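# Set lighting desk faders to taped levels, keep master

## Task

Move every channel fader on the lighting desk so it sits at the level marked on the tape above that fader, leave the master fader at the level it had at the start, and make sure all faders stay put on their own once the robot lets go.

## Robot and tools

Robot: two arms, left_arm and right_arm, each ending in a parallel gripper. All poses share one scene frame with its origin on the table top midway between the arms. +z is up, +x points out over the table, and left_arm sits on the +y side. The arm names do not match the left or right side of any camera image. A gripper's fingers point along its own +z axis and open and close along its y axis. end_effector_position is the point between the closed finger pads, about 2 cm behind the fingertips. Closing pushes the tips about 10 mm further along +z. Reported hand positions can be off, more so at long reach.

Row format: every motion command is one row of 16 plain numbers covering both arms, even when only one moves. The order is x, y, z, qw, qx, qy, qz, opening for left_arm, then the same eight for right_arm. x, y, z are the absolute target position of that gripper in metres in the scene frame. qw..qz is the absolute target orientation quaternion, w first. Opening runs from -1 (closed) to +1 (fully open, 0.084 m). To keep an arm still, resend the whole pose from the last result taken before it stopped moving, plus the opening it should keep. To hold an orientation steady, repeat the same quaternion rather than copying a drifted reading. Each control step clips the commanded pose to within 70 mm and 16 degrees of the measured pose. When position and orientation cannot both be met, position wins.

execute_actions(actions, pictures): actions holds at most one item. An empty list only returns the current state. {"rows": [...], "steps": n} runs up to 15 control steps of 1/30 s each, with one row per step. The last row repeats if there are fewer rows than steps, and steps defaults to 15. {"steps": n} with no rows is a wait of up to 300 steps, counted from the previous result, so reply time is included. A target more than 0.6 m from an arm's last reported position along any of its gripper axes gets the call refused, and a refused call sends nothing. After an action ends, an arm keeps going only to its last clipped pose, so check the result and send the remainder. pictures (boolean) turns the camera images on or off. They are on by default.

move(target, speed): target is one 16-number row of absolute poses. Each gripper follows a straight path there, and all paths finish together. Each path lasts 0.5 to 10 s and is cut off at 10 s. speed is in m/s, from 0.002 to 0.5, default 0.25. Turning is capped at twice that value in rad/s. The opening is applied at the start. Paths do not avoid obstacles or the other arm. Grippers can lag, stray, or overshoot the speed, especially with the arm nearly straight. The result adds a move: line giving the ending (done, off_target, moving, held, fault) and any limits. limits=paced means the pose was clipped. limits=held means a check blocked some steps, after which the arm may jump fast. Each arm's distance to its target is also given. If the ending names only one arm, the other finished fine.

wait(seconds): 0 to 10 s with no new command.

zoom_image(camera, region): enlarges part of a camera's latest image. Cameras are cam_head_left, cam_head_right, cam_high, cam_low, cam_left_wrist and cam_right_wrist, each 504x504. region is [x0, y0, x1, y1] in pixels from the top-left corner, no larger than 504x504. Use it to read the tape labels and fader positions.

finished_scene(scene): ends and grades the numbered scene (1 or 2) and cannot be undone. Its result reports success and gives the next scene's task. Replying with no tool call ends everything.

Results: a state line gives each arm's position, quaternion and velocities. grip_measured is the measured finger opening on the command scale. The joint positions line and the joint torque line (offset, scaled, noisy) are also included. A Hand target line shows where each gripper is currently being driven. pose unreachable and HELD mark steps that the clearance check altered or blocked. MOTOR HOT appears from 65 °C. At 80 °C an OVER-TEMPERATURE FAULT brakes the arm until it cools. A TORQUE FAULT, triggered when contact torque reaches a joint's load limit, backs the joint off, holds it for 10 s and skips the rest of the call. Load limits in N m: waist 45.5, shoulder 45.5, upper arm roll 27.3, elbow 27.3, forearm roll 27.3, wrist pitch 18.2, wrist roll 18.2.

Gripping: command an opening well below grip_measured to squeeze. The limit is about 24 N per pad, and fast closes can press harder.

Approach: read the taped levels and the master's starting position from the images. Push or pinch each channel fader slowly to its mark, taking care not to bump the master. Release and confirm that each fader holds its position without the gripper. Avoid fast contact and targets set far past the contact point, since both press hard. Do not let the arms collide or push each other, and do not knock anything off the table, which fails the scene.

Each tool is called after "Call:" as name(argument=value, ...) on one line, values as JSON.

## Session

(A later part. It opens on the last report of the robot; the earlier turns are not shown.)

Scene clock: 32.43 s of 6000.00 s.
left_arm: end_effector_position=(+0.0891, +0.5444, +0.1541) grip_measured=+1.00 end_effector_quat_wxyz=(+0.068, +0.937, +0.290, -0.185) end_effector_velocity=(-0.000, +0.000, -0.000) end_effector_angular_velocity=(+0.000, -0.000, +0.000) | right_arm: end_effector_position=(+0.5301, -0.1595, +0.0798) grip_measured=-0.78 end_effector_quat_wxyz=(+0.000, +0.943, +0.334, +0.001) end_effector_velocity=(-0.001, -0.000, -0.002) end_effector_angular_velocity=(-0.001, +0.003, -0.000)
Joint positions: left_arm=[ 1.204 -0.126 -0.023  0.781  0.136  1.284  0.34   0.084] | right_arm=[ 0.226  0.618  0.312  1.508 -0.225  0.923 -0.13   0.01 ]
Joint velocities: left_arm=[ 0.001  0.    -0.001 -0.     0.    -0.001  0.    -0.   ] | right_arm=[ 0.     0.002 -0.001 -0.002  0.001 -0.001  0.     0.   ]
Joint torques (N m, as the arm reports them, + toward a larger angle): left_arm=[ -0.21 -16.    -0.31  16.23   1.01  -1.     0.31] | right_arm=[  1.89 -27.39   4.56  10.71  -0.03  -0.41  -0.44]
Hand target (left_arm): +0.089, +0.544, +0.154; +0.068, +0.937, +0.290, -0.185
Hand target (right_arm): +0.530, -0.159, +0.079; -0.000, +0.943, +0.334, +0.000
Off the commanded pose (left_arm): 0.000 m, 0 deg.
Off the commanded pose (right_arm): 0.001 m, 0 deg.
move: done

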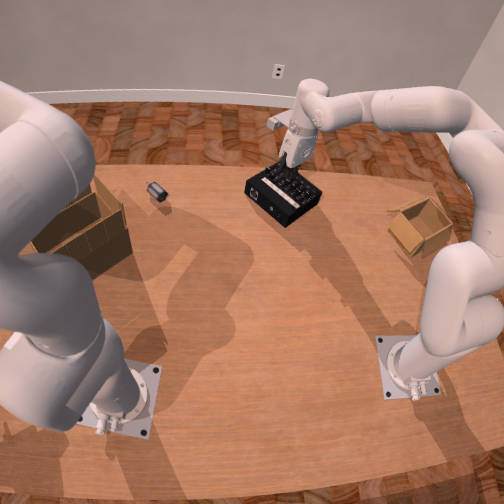

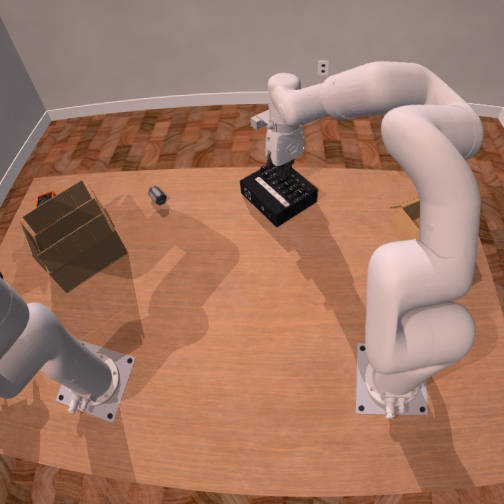

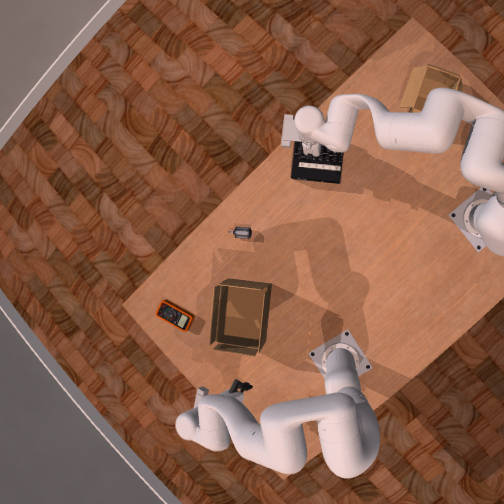

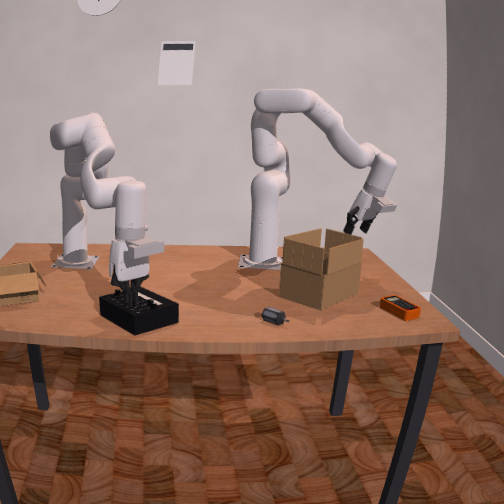

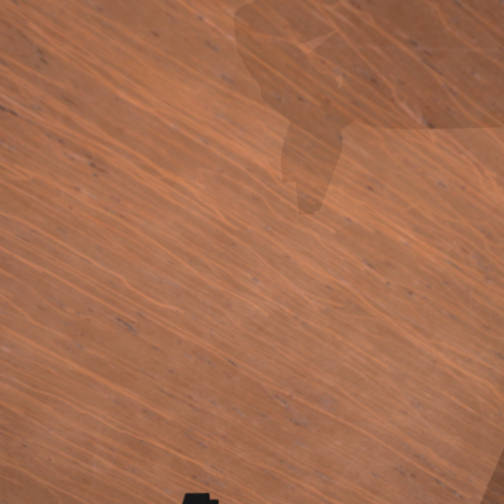

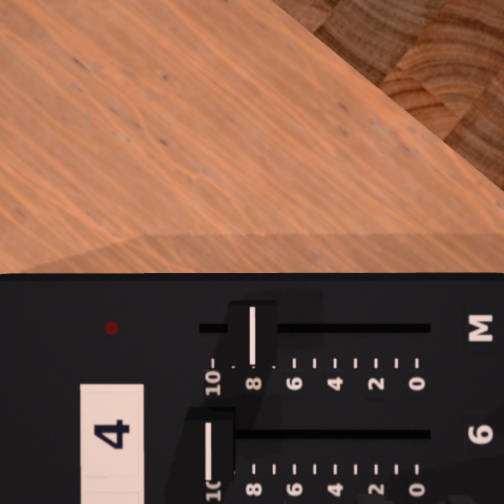

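Call:
move(target=[0.0891,0.5444,0.1541,0.068,0.937,0.29,-0.185,1,0.53,-0.1595,0.085,0,0.943,0.334,0,-0.72], speed=0.02)

Call:
move(target=[0.0891,0.5444,0.1541,0.068,0.937,0.29,-0.185,1,0.513,-0.1385,0.085,0,0.943,0.334,0,-0.8], speed=0.02)

Call:
move(target=[0.0891,0.5444,0.1541,0.068,0.937,0.29,-0.185,1,0.513,-0.1385,0.1,0,0.943,0.334,0,-0.55], speed=0.02)

Call:
move(target=[0.0891,0.5444,0.1541,0.068,0.937,0.29,-0.185,1,0.5188,-0.1107,0.1,0,0.943,0.334,0,-0.55], speed=0.05)

Call:
move(target=[0.0891,0.5444,0.1541,0.068,0.937,0.29,-0.185,1,0.5188,-0.1107,0.085,0,0.943,0.334,0,-0.55], speed=0.02)

Call:
move(target=[0.0891,0.5444,0.1541,0.068,0.937,0.29,-0.185,1,0.5358,-0.1317,0.085,0,0.943,0.334,0,-0.8], speed=0.02)

Call:
move(target=[0.0891,0.5444,0.1541,0.068,0.937,0.29,-0.185,1,0.5358,-0.1317,0.1,0,0.943,0.334,0,-0.55], speed=0.02)

Call:
move(target=[0.0891,0.5444,0.1541,0.068,0.937,0.29,-0.185,1,0.472,-0.223,0.15,0,0.943,0.334,0,-0.55])

Scene clock: 41.10 s of 6000.00 s.
left_arm: end_effector_position=(+0.0891, +0.5444, +0.1541) grip_measured=+1.00 end_effector_quat_wxyz=(+0.068, +0.937, +0.290, -0.185) end_effector_velocity=(-0.000, -0.000, -0.000) end_effector_angular_velocity=(-0.001, +0.001, +0.001) | right_arm: end_effector_position=(+0.5297, -0.1596, +0.0846) grip_measured=-0.74 end_effector_quat_wxyz=(+0.000, +0.943, +0.334, -0.000) end_effector_velocity=(+0.002, -0.001, +0.003) end_effector_angular_velocity=(+0.000, -0.006, -0.003)
Joint positions: left_arm=[ 1.204 -0.126 -0.023  0.781  0.136  1.284  0.34   0.084] | right_arm=[ 0.226  0.611  0.314  1.513 -0.222  0.937 -0.132  0.011]
Joint velocities: left_arm=[ 0.     0.     0.    -0.     0.     0.001 -0.    -0.   ] | right_arm=[-0.001 -0.003 -0.002  0.002 -0.001 -0.001  0.    -0.   ]
Joint torques (N m, as the arm reports them, + toward a larger angle): left_arm=[ -0.53 -15.92  -0.26  16.17   1.07  -1.06   0.25] | right_arm=[  1.27 -31.91   4.28  13.47  -0.26  -0.87  -0.42]
Hand target (left_arm): +0.089, +0.544, +0.154; +0.068, +0.937, +0.290, -0.185
Hand target (right_arm): +0.530, -0.160, +0.085; +0.000, +0.943, +0.334, -0.000
Off the commanded pose (left_arm): 0.000 m, 0 deg.
Off the commanded pose (right_arm): 0.000 m, 0 deg.
After step 90, 4.73 s passed at rest.
move: done

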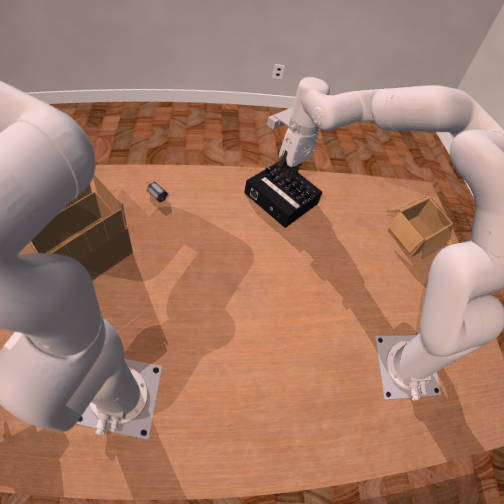

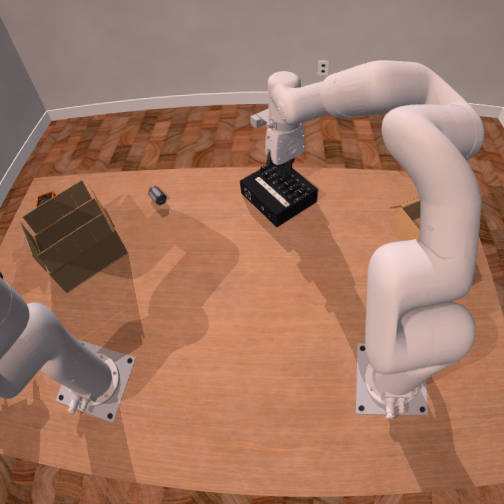

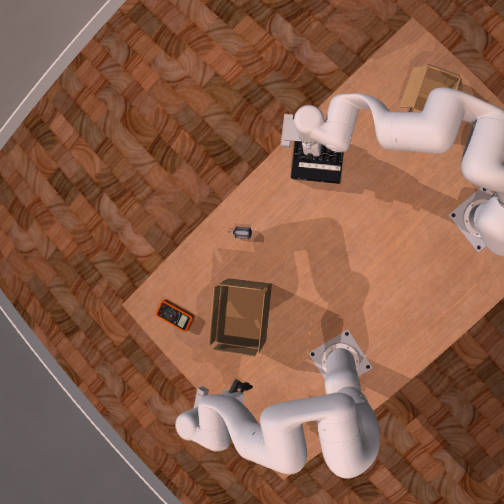

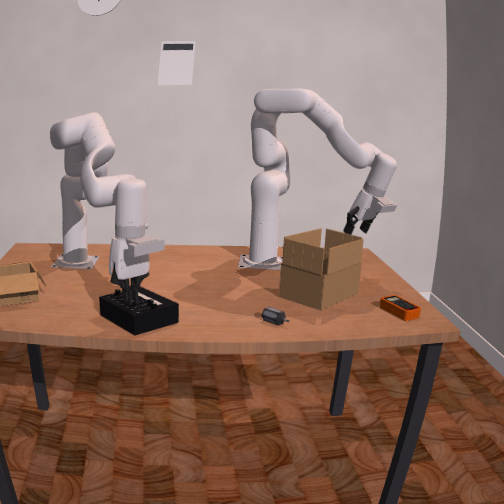

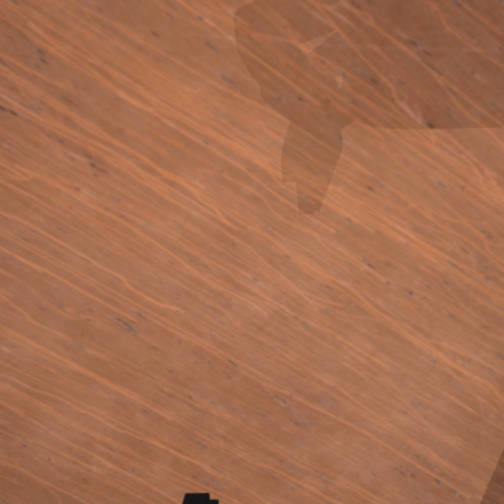

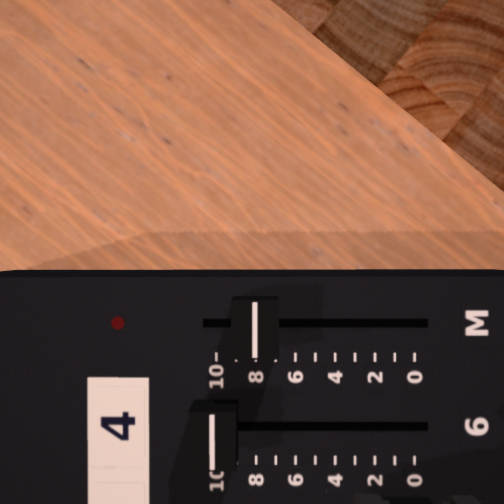

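Scene clock: 42.67 s of 6000.00 s.
left_arm: end_effector_position=(+0.0891, +0.5444, +0.1541) grip_measured=+1.00 end_effector_quat_wxyz=(+0.068, +0.937, +0.290, -0.185) end_effector_velocity=(-0.001, +0.001, +0.000) end_effector_angular_velocity=(+0.001, +0.000, +0.002) | right_arm: end_effector_position=(+0.5134, -0.1392, +0.0848) grip_measured=-0.79 end_effector_quat_wxyz=(+0.000, +0.943, +0.333, -0.000) end_effector_velocity=(+0.000, +0.000, +0.001) end_effector_angular_velocity=(+0.001, -0.002, -0.005)
Joint positions: left_arm=[ 1.204 -0.126 -0.023  0.781  0.136  1.284  0.34   0.084] | right_arm=[ 0.257  0.592  0.323  1.479 -0.224  0.924 -0.086  0.009]
Joint velocities: left_arm=[-0.     0.     0.003 -0.     0.001 -0.    -0.    -0.   ] | right_arm=[ 0.002 -0.003 -0.002 -0.001  0.001 -0.002  0.005 -0.   ]
Joint torques (N m, as the arm reports them, + toward a larger angle): left_arm=[ -0.59 -15.86  -0.15  16.16   1.03  -0.98   0.39] | right_arm=[  2.36 -32.27   6.51  14.34   0.19  -1.48  -0.43]
Hand target (left_arm): +0.089, +0.544, +0.154; +0.068, +0.937, +0.290, -0.185
Hand target (right_arm): +0.513, -0.138, +0.085; -0.000, +0.943, +0.334, +0.000
Off the commanded pose (left_arm): 0.000 m, 0 deg.
Off the commanded pose (right_arm): 0.001 m, 0 deg.
move: done

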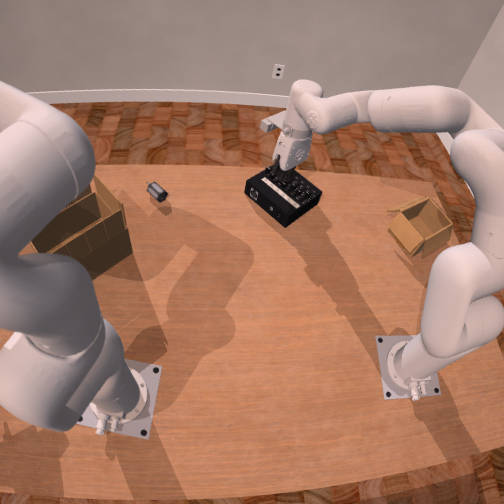

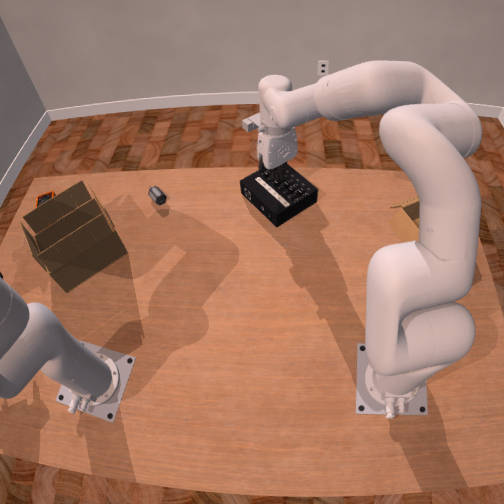

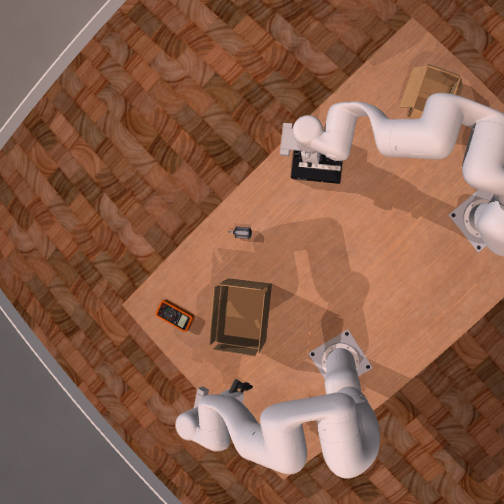

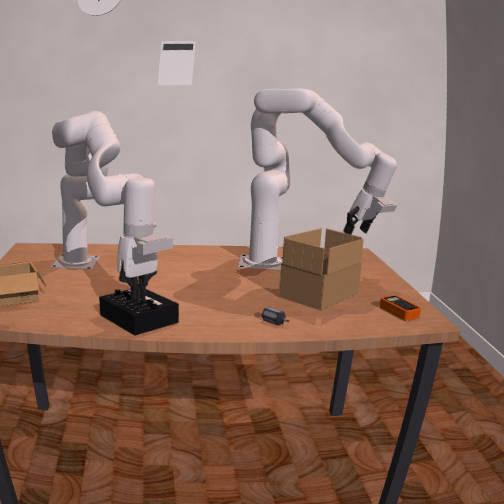

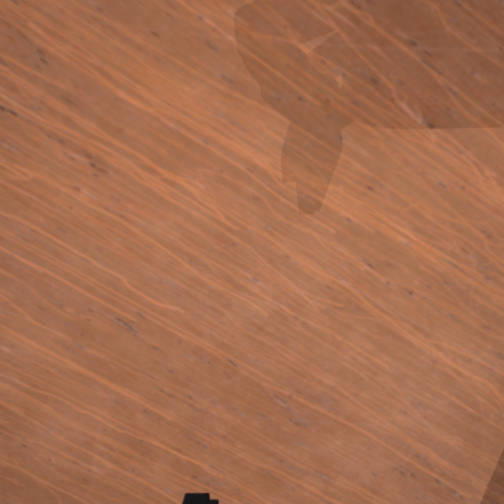

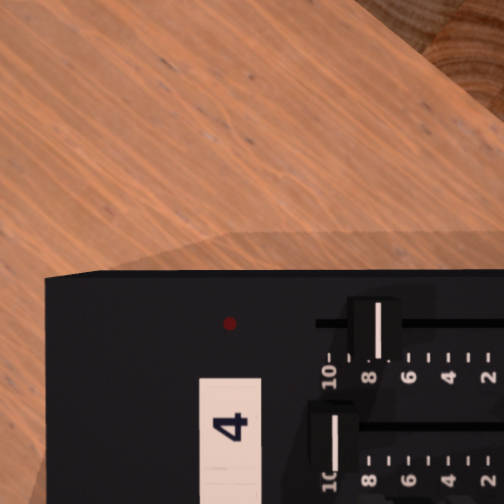

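Scene clock: 43.70 s of 6000.00 s.
left_arm: end_effector_position=(+0.0891, +0.5444, +0.1541) grip_measured=+1.00 end_effector_quat_wxyz=(+0.068, +0.937, +0.290, -0.185) end_effector_velocity=(-0.000, -0.001, -0.000) end_effector_angular_velocity=(-0.002, +0.001, -0.001) | right_arm: end_effector_position=(+0.5128, -0.1383, +0.0999) grip_measured=-0.57 end_effector_quat_wxyz=(-0.000, +0.943, +0.334, +0.000) end_effector_velocity=(-0.001, -0.001, -0.001) end_effector_angular_velocity=(-0.002, +0.006, -0.001)
Joint positions: left_arm=[ 1.204 -0.126 -0.023  0.781  0.136  1.284  0.34   0.084] | right_arm=[ 0.254  0.569  0.33   1.489 -0.215  0.956 -0.091  0.019]
Joint velocities: left_arm=[-0.    -0.    -0.    -0.001 -0.     0.002  0.001 -0.   ] | right_arm=[-0.001  0.001 -0.001 -0.001  0.001  0.004 -0.001  0.   ]
Joint torques (N m, as the arm reports them, + toward a larger angle): left_arm=[ -0.86 -15.8   -0.37  15.99   0.84  -1.12   0.53] | right_arm=[  1.41 -31.14   4.09  13.59  -0.32  -0.88  -0.42]
Hand target (left_arm): +0.089, +0.544, +0.154; +0.068, +0.937, +0.290, -0.185
Hand target (right_arm): +0.513, -0.139, +0.100; +0.000, +0.943, +0.334, +0.000
Off the commanded pose (left_arm): 0.000 m, 0 deg.
Off the commanded pose (right_arm): 0.000 m, 0 deg.
move: done

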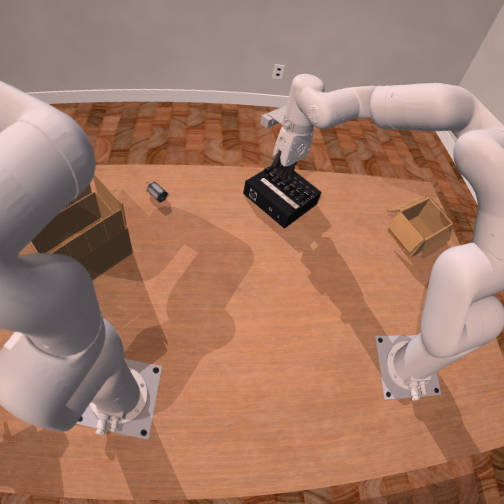

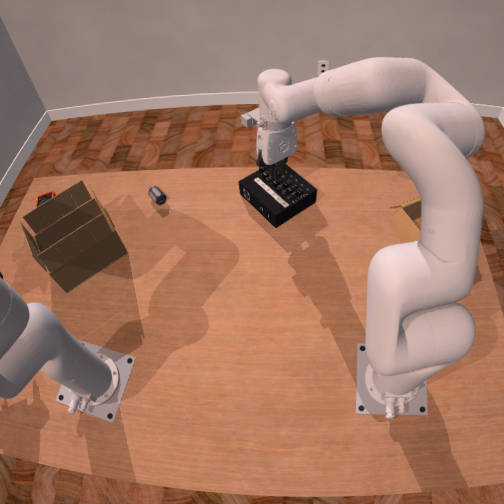

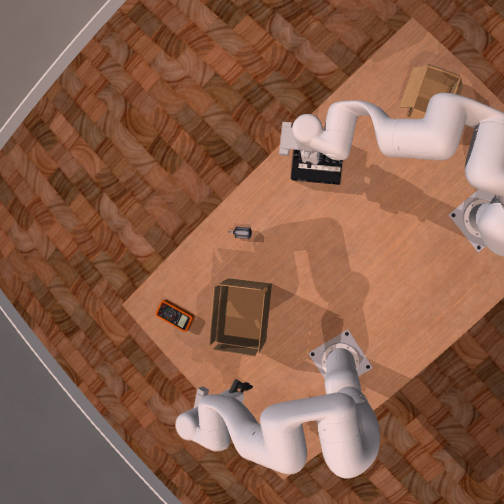

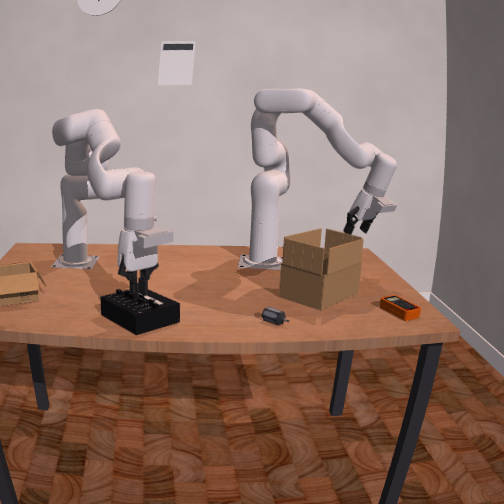

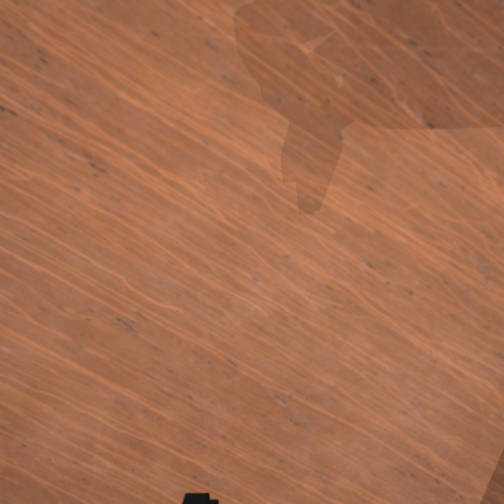

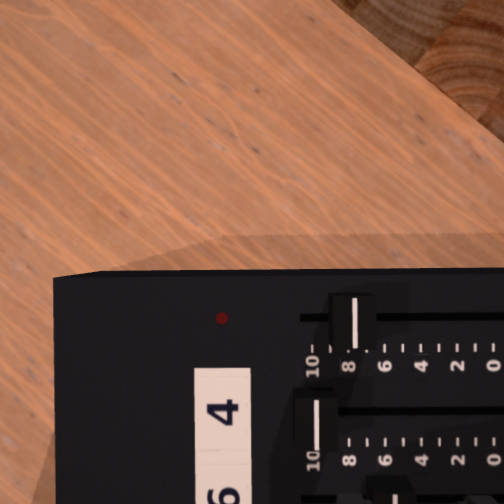

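Scene clock: 44.60 s of 6000.00 s.
left_arm: end_effector_position=(+0.0891, +0.5444, +0.1541) grip_measured=+1.00 end_effector_quat_wxyz=(+0.068, +0.937, +0.290, -0.185) end_effector_velocity=(-0.000, -0.000, +0.000) end_effector_angular_velocity=(-0.001, +0.001, -0.001) | right_arm: end_effector_position=(+0.5189, -0.1111, +0.1000) grip_measured=-0.57 end_effector_quat_wxyz=(-0.000, +0.943, +0.334, +0.000) end_effector_velocity=(+0.001, -0.001, -0.001) end_effector_angular_velocity=(-0.003, +0.002, -0.004)
Joint positions: left_arm=[ 1.204 -0.126 -0.023  0.781  0.136  1.284  0.34   0.084] | right_arm=[ 0.303  0.629  0.329  1.586 -0.228  0.995 -0.052  0.019]
Joint velocities: left_arm=[-0.001  0.     0.001  0.001  0.001  0.002  0.     0.   ] | right_arm=[ 0.     0.004 -0.003  0.005 -0.001  0.003  0.002  0.   ]
Joint torques (N m, as the arm reports them, + toward a larger angle): left_arm=[ -0.17 -16.18  -0.74  16.45   1.14  -1.13   0.33] | right_arm=[  1.45 -32.42   4.58  13.59  -0.37  -0.9   -0.47]
Hand target (left_arm): +0.089, +0.544, +0.154; +0.068, +0.937, +0.290, -0.185
Hand target (right_arm): +0.519, -0.111, +0.100; -0.000, +0.943, +0.334, +0.000
Off the commanded pose (left_arm): 0.000 m, 0 deg.
Off the commanded pose (right_arm): 0.000 m, 0 deg.
move: done

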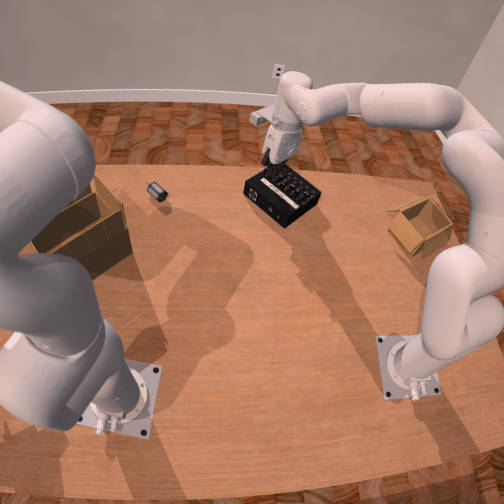

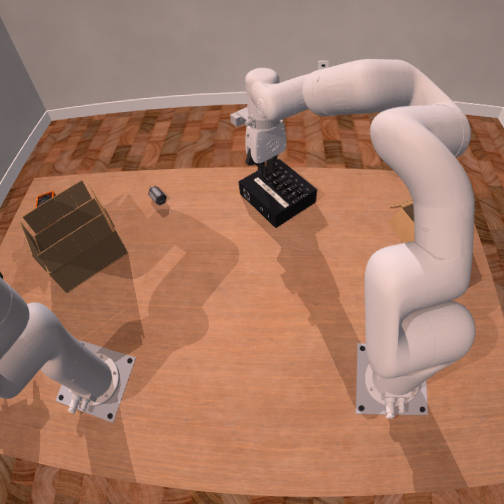

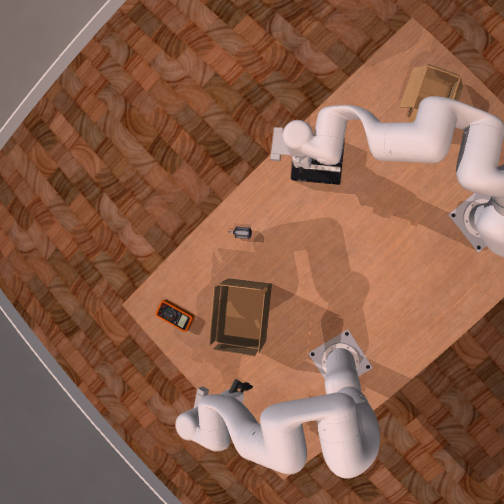

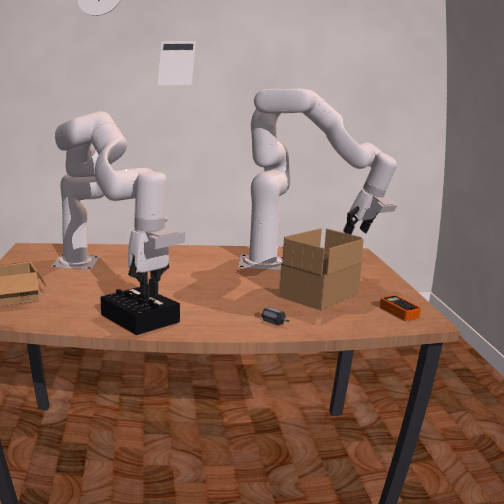

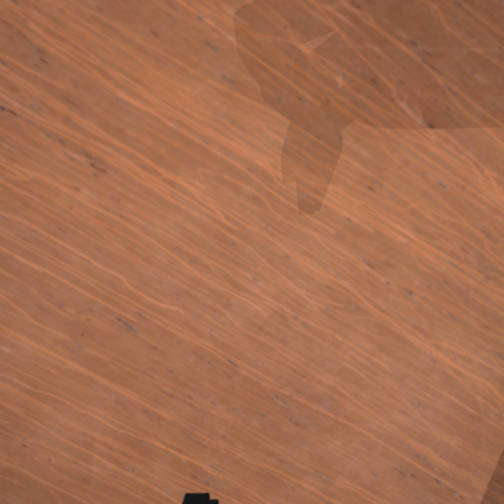

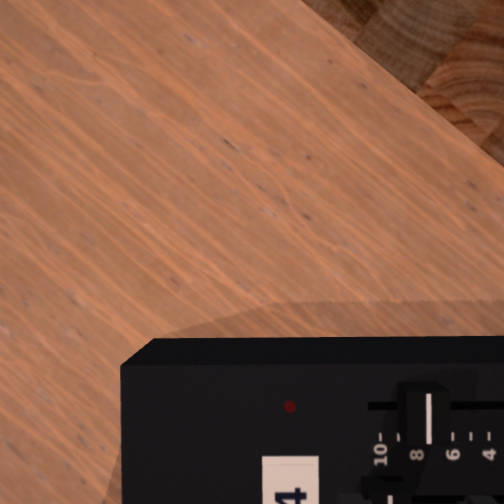

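Scene clock: 45.57 s of 6000.00 s.
left_arm: end_effector_position=(+0.0891, +0.5444, +0.1541) grip_measured=+1.00 end_effector_quat_wxyz=(+0.068, +0.937, +0.290, -0.185) end_effector_velocity=(-0.000, +0.000, -0.000) end_effector_angular_velocity=(+0.001, -0.001, +0.002) | right_arm: end_effector_position=(+0.5210, -0.1101, +0.0896) grip_measured=-0.57 end_effector_quat_wxyz=(-0.000, +0.943, +0.334, +0.004) end_effector_velocity=(-0.001, +0.000, -0.005) end_effector_angular_velocity=(-0.000, +0.003, +0.001)
Joint positions: left_arm=[ 1.204 -0.126 -0.023  0.781  0.136  1.284  0.34   0.084] | right_arm=[ 0.306  0.645  0.324  1.579 -0.237  0.964 -0.047  0.019]
Joint velocities: left_arm=[ 0.    -0.     0.002 -0.001 -0.    -0.002 -0.    -0.   ] | right_arm=[ 0.     0.006 -0.    -0.004 -0.002 -0.007  0.001  0.   ]
Joint torques (N m, as the arm reports them, + toward a larger angle): left_arm=[ -0.35 -16.13  -0.36  16.31   0.94  -0.98   0.42] | right_arm=[  2.12 -13.27   3.3    5.83   0.12  -1.42  -0.56]
Hand target (left_arm): +0.089, +0.544, +0.154; +0.068, +0.937, +0.290, -0.185
Hand target (right_arm): +0.519, -0.111, +0.085; -0.000, +0.943, +0.334, -0.000
Off the commanded pose (left_arm): 0.000 m, 0 deg.
Off the commanded pose (right_arm): 0.005 m, 0 deg.
move: off_target (right_arm)

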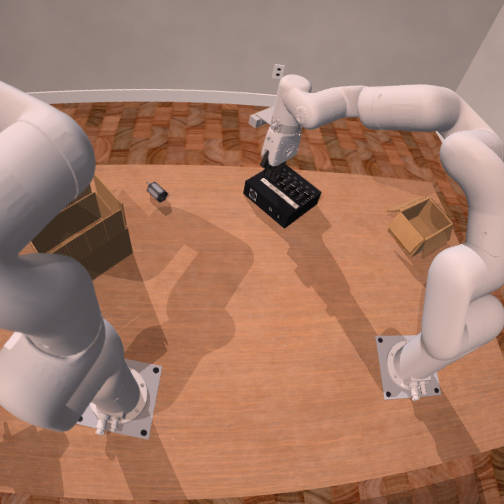

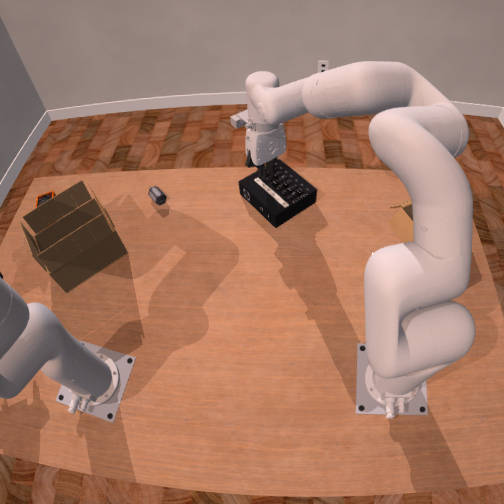

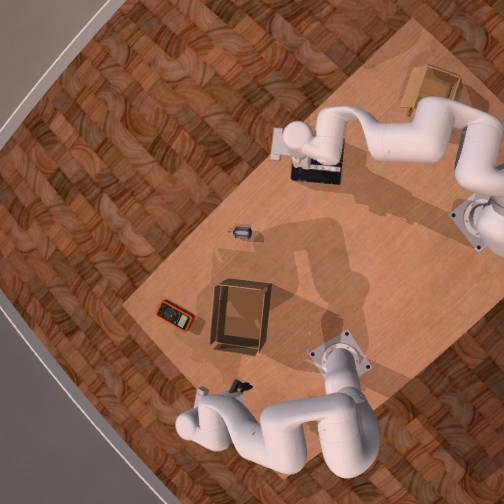

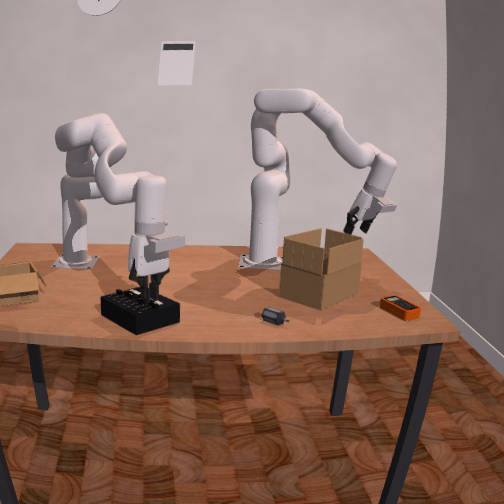

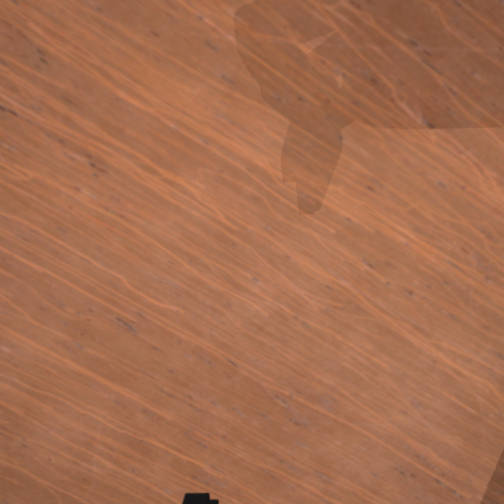

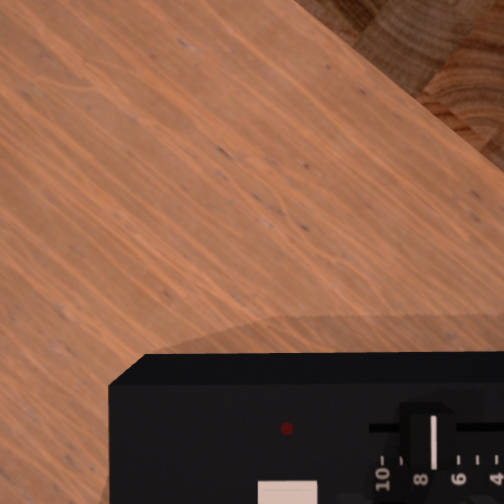

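Scene clock: 47.20 s of 6000.00 s.
left_arm: end_effector_position=(+0.0891, +0.5444, +0.1541) grip_measured=+1.00 end_effector_quat_wxyz=(+0.068, +0.937, +0.290, -0.185) end_effector_velocity=(+0.000, +0.000, -0.000) end_effector_angular_velocity=(+0.001, +0.000, -0.002) | right_arm: end_effector_position=(+0.5374, -0.1311, +0.0891) grip_measured=-0.80 end_effector_quat_wxyz=(+0.000, +0.943, +0.334, +0.004) end_effector_velocity=(+0.000, -0.000, +0.000) end_effector_angular_velocity=(-0.001, +0.001, +0.001)
Joint positions: left_arm=[ 1.204 -0.126 -0.023  0.781  0.136  1.284  0.34   0.084] | right_arm=[ 0.275  0.662  0.314  1.608 -0.233  0.975 -0.094  0.009]
Joint velocities: left_arm=[-0.     0.    -0.001 -0.     0.001 -0.001  0.001 -0.   ] | right_arm=[ 0.001  0.    -0.002  0.002  0.001  0.002 -0.002 -0.   ]
Joint torques (N m, as the arm reports them, + toward a larger angle): left_arm=[ -0.51 -16.28  -0.26  15.98   1.14  -1.19   0.36] | right_arm=[  1.02 -11.66   1.15   2.29  -0.3    0.41  -0.56]
Hand target (left_arm): +0.089, +0.544, +0.154; +0.068, +0.937, +0.290, -0.185
Hand target (right_arm): +0.536, -0.132, +0.085; +0.000, +0.943, +0.334, -0.000
Off the commanded pose (left_arm): 0.000 m, 0 deg.
Off the commanded pose (right_arm): 0.004 m, 0 deg.
move: off_target (right_arm)

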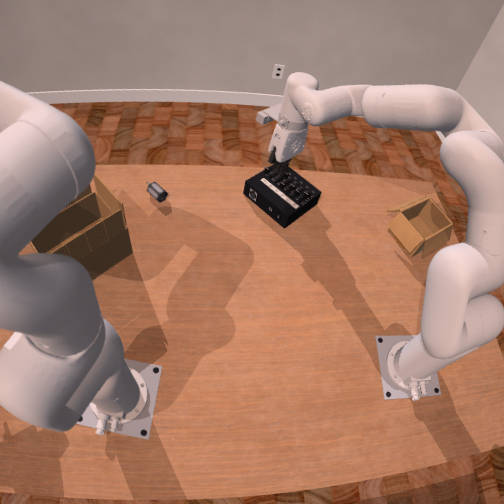

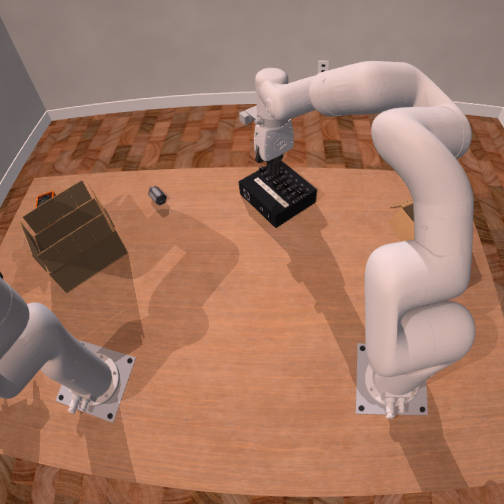

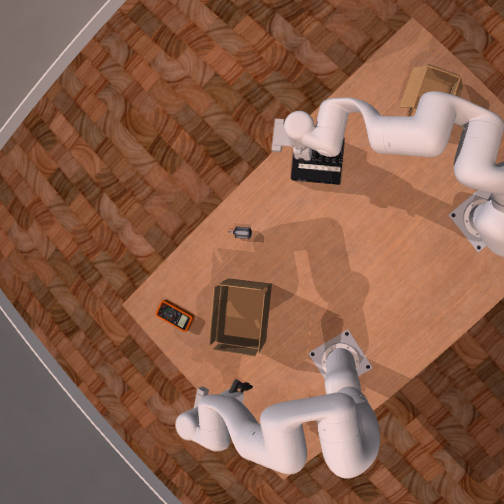

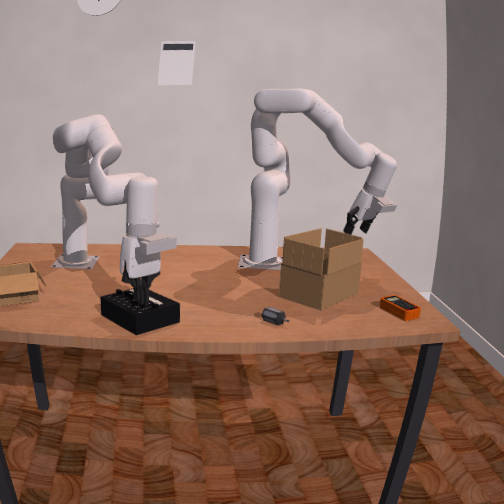

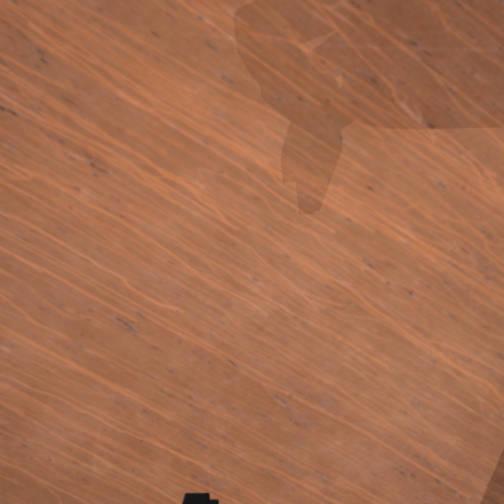

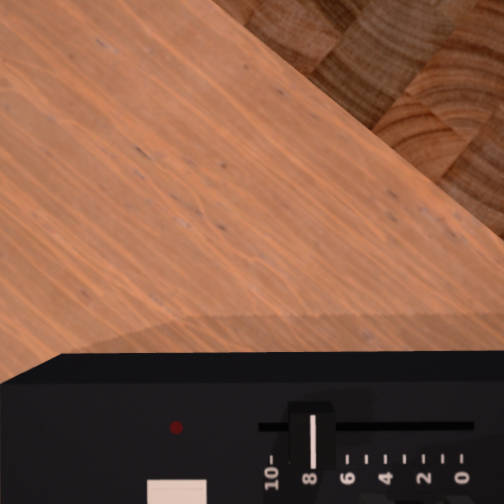

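Scene clock: 48.27 s of 6000.00 s.
left_arm: end_effector_position=(+0.0891, +0.5444, +0.1541) grip_measured=+1.00 end_effector_quat_wxyz=(+0.068, +0.937, +0.290, -0.185) end_effector_velocity=(-0.001, -0.000, -0.000) end_effector_angular_velocity=(-0.001, +0.001, +0.002) | right_arm: end_effector_position=(+0.5355, -0.1319, +0.0995) grip_measured=-0.57 end_effector_quat_wxyz=(+0.000, +0.943, +0.334, -0.001) end_effector_velocity=(+0.002, +0.001, +0.003) end_effector_angular_velocity=(+0.003, -0.007, +0.000)
Joint positions: left_arm=[ 1.204 -0.126 -0.023  0.781  0.136  1.284  0.34   0.084] | right_arm=[ 0.274  0.648  0.318  1.618 -0.225  1.007 -0.099  0.019]
Joint velocities: left_arm=[ 0.     0.     0.001 -0.002 -0.    -0.    -0.    -0.   ] | right_arm=[ 0.    -0.003  0.     0.004 -0.    -0.001 -0.    -0.   ]
Joint torques (N m, as the arm reports them, + toward a larger angle): left_arm=[ -0.47 -16.16  -0.28  16.16   1.1   -1.17   0.34] | right_arm=[  1.43 -33.13   4.4   13.77  -0.26  -0.93  -0.47]
Hand target (left_arm): +0.089, +0.544, +0.154; +0.068, +0.937, +0.290, -0.185
Hand target (right_arm): +0.536, -0.132, +0.100; +0.000, +0.943, +0.334, -0.000
Off the commanded pose (left_arm): 0.000 m, 0 deg.
Off the commanded pose (right_arm): 0.001 m, 0 deg.
move: done

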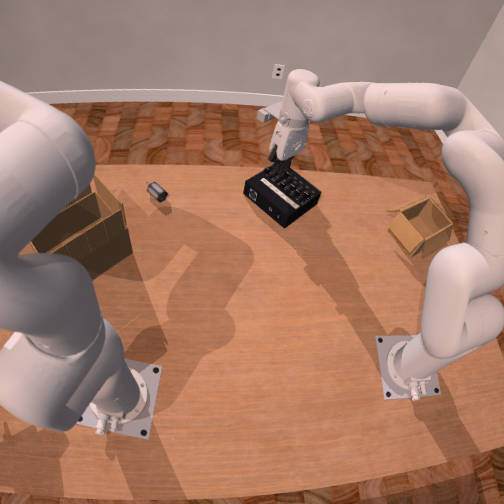

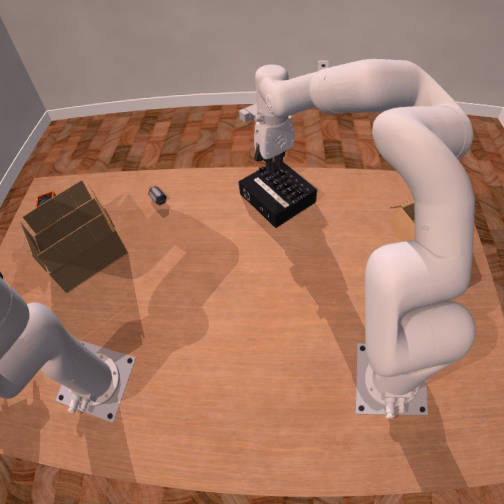

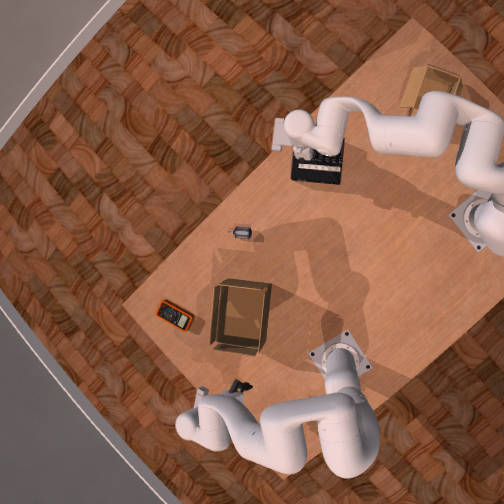

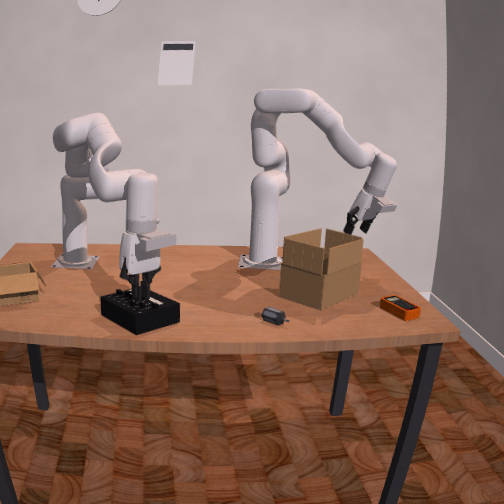

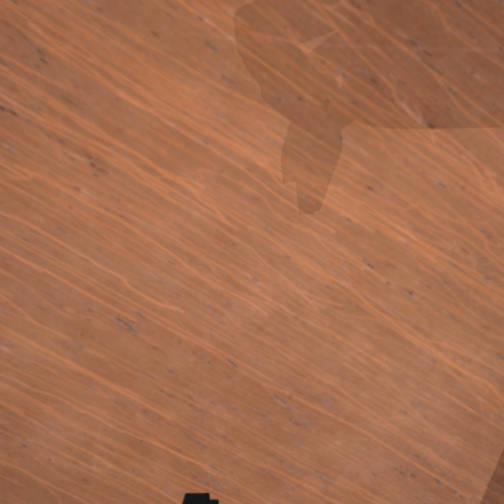

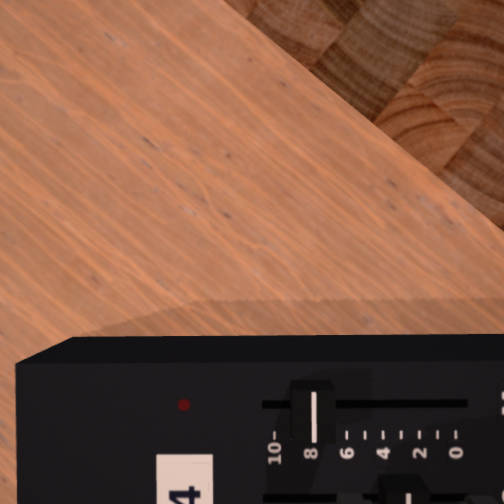

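Scene clock: 49.30 s of 6000.00 s.
left_arm: end_effector_position=(+0.0891, +0.5444, +0.1541) grip_measured=+1.00 end_effector_quat_wxyz=(+0.068, +0.937, +0.290, -0.185) end_effector_velocity=(-0.000, -0.000, -0.000) end_effector_angular_velocity=(-0.001, +0.000, +0.001) | right_arm: end_effector_position=(+0.4716, -0.2225, +0.1494) grip_measured=-0.57 end_effector_quat_wxyz=(+0.000, +0.942, +0.335, -0.001) end_effector_velocity=(+0.001, -0.004, +0.002) end_effector_angular_velocity=(+0.002, -0.004, -0.006)
Joint positions: left_arm=[ 1.204 -0.126 -0.023  0.781  0.136  1.284  0.34   0.084] | right_arm=[ 0.113  0.269  0.327  1.206 -0.106  0.955 -0.261  0.019]
Joint velocities: left_arm=[ 0.    -0.     0.001 -0.    -0.     0.    -0.    -0.   ] | right_arm=[-0.005 -0.008 -0.003 -0.005  0.005 -0.002 -0.004  0.   ]
Joint torques (N m, as the arm reports them, + toward a larger angle): left_arm=[ -0.42 -15.8   -0.41  16.31   1.25  -0.94   0.34] | right_arm=[  1.35 -25.07   2.5   13.72  -0.43  -0.88  -0.33]
Hand target (left_arm): +0.089, +0.544, +0.154; +0.068, +0.937, +0.290, -0.185
Hand target (right_arm): +0.472, -0.223, +0.150; +0.001, +0.942, +0.334, -0.000
Off the commanded pose (left_arm): 0.000 m, 0 deg.
Off the commanded pose (right_arm): 0.001 m, 0 deg.
move: done

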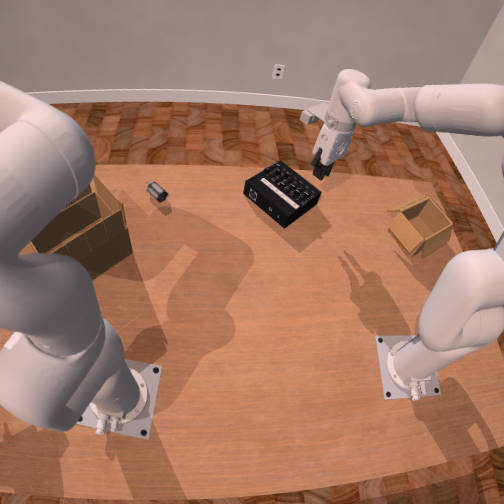

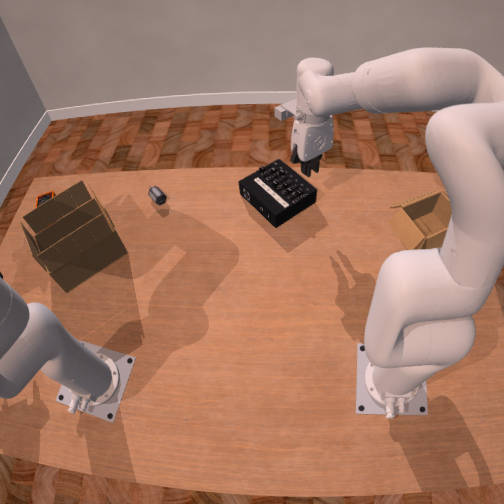

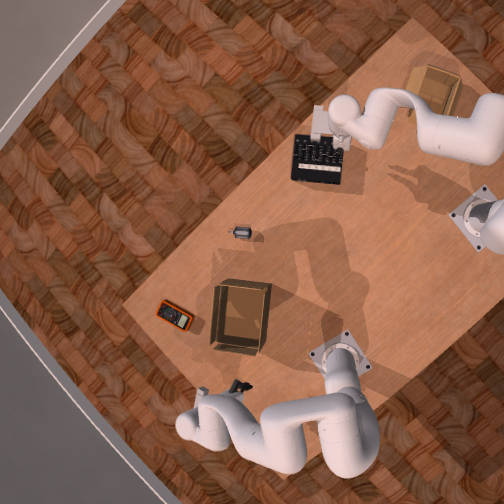

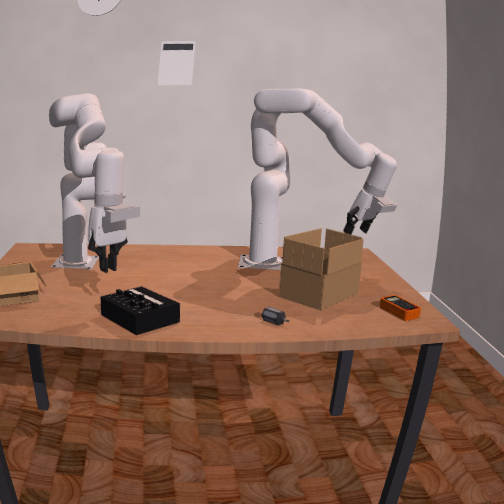

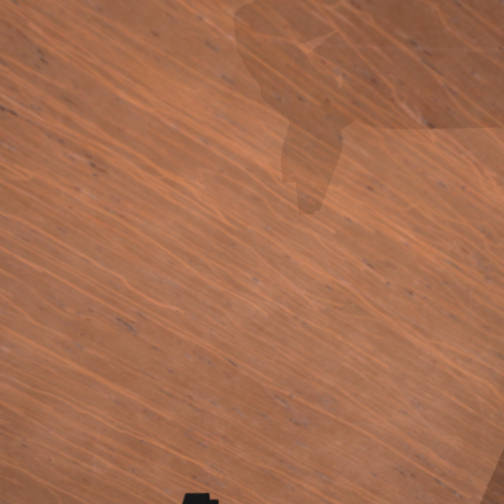

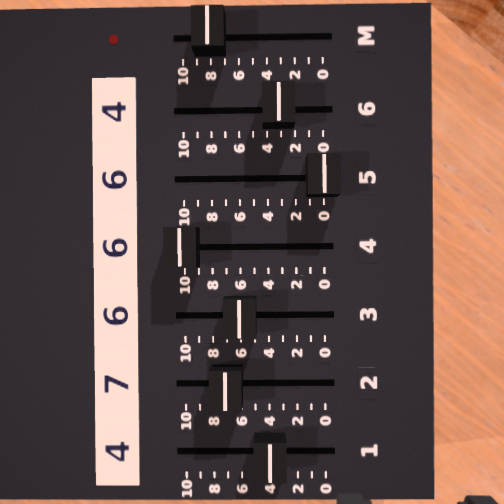

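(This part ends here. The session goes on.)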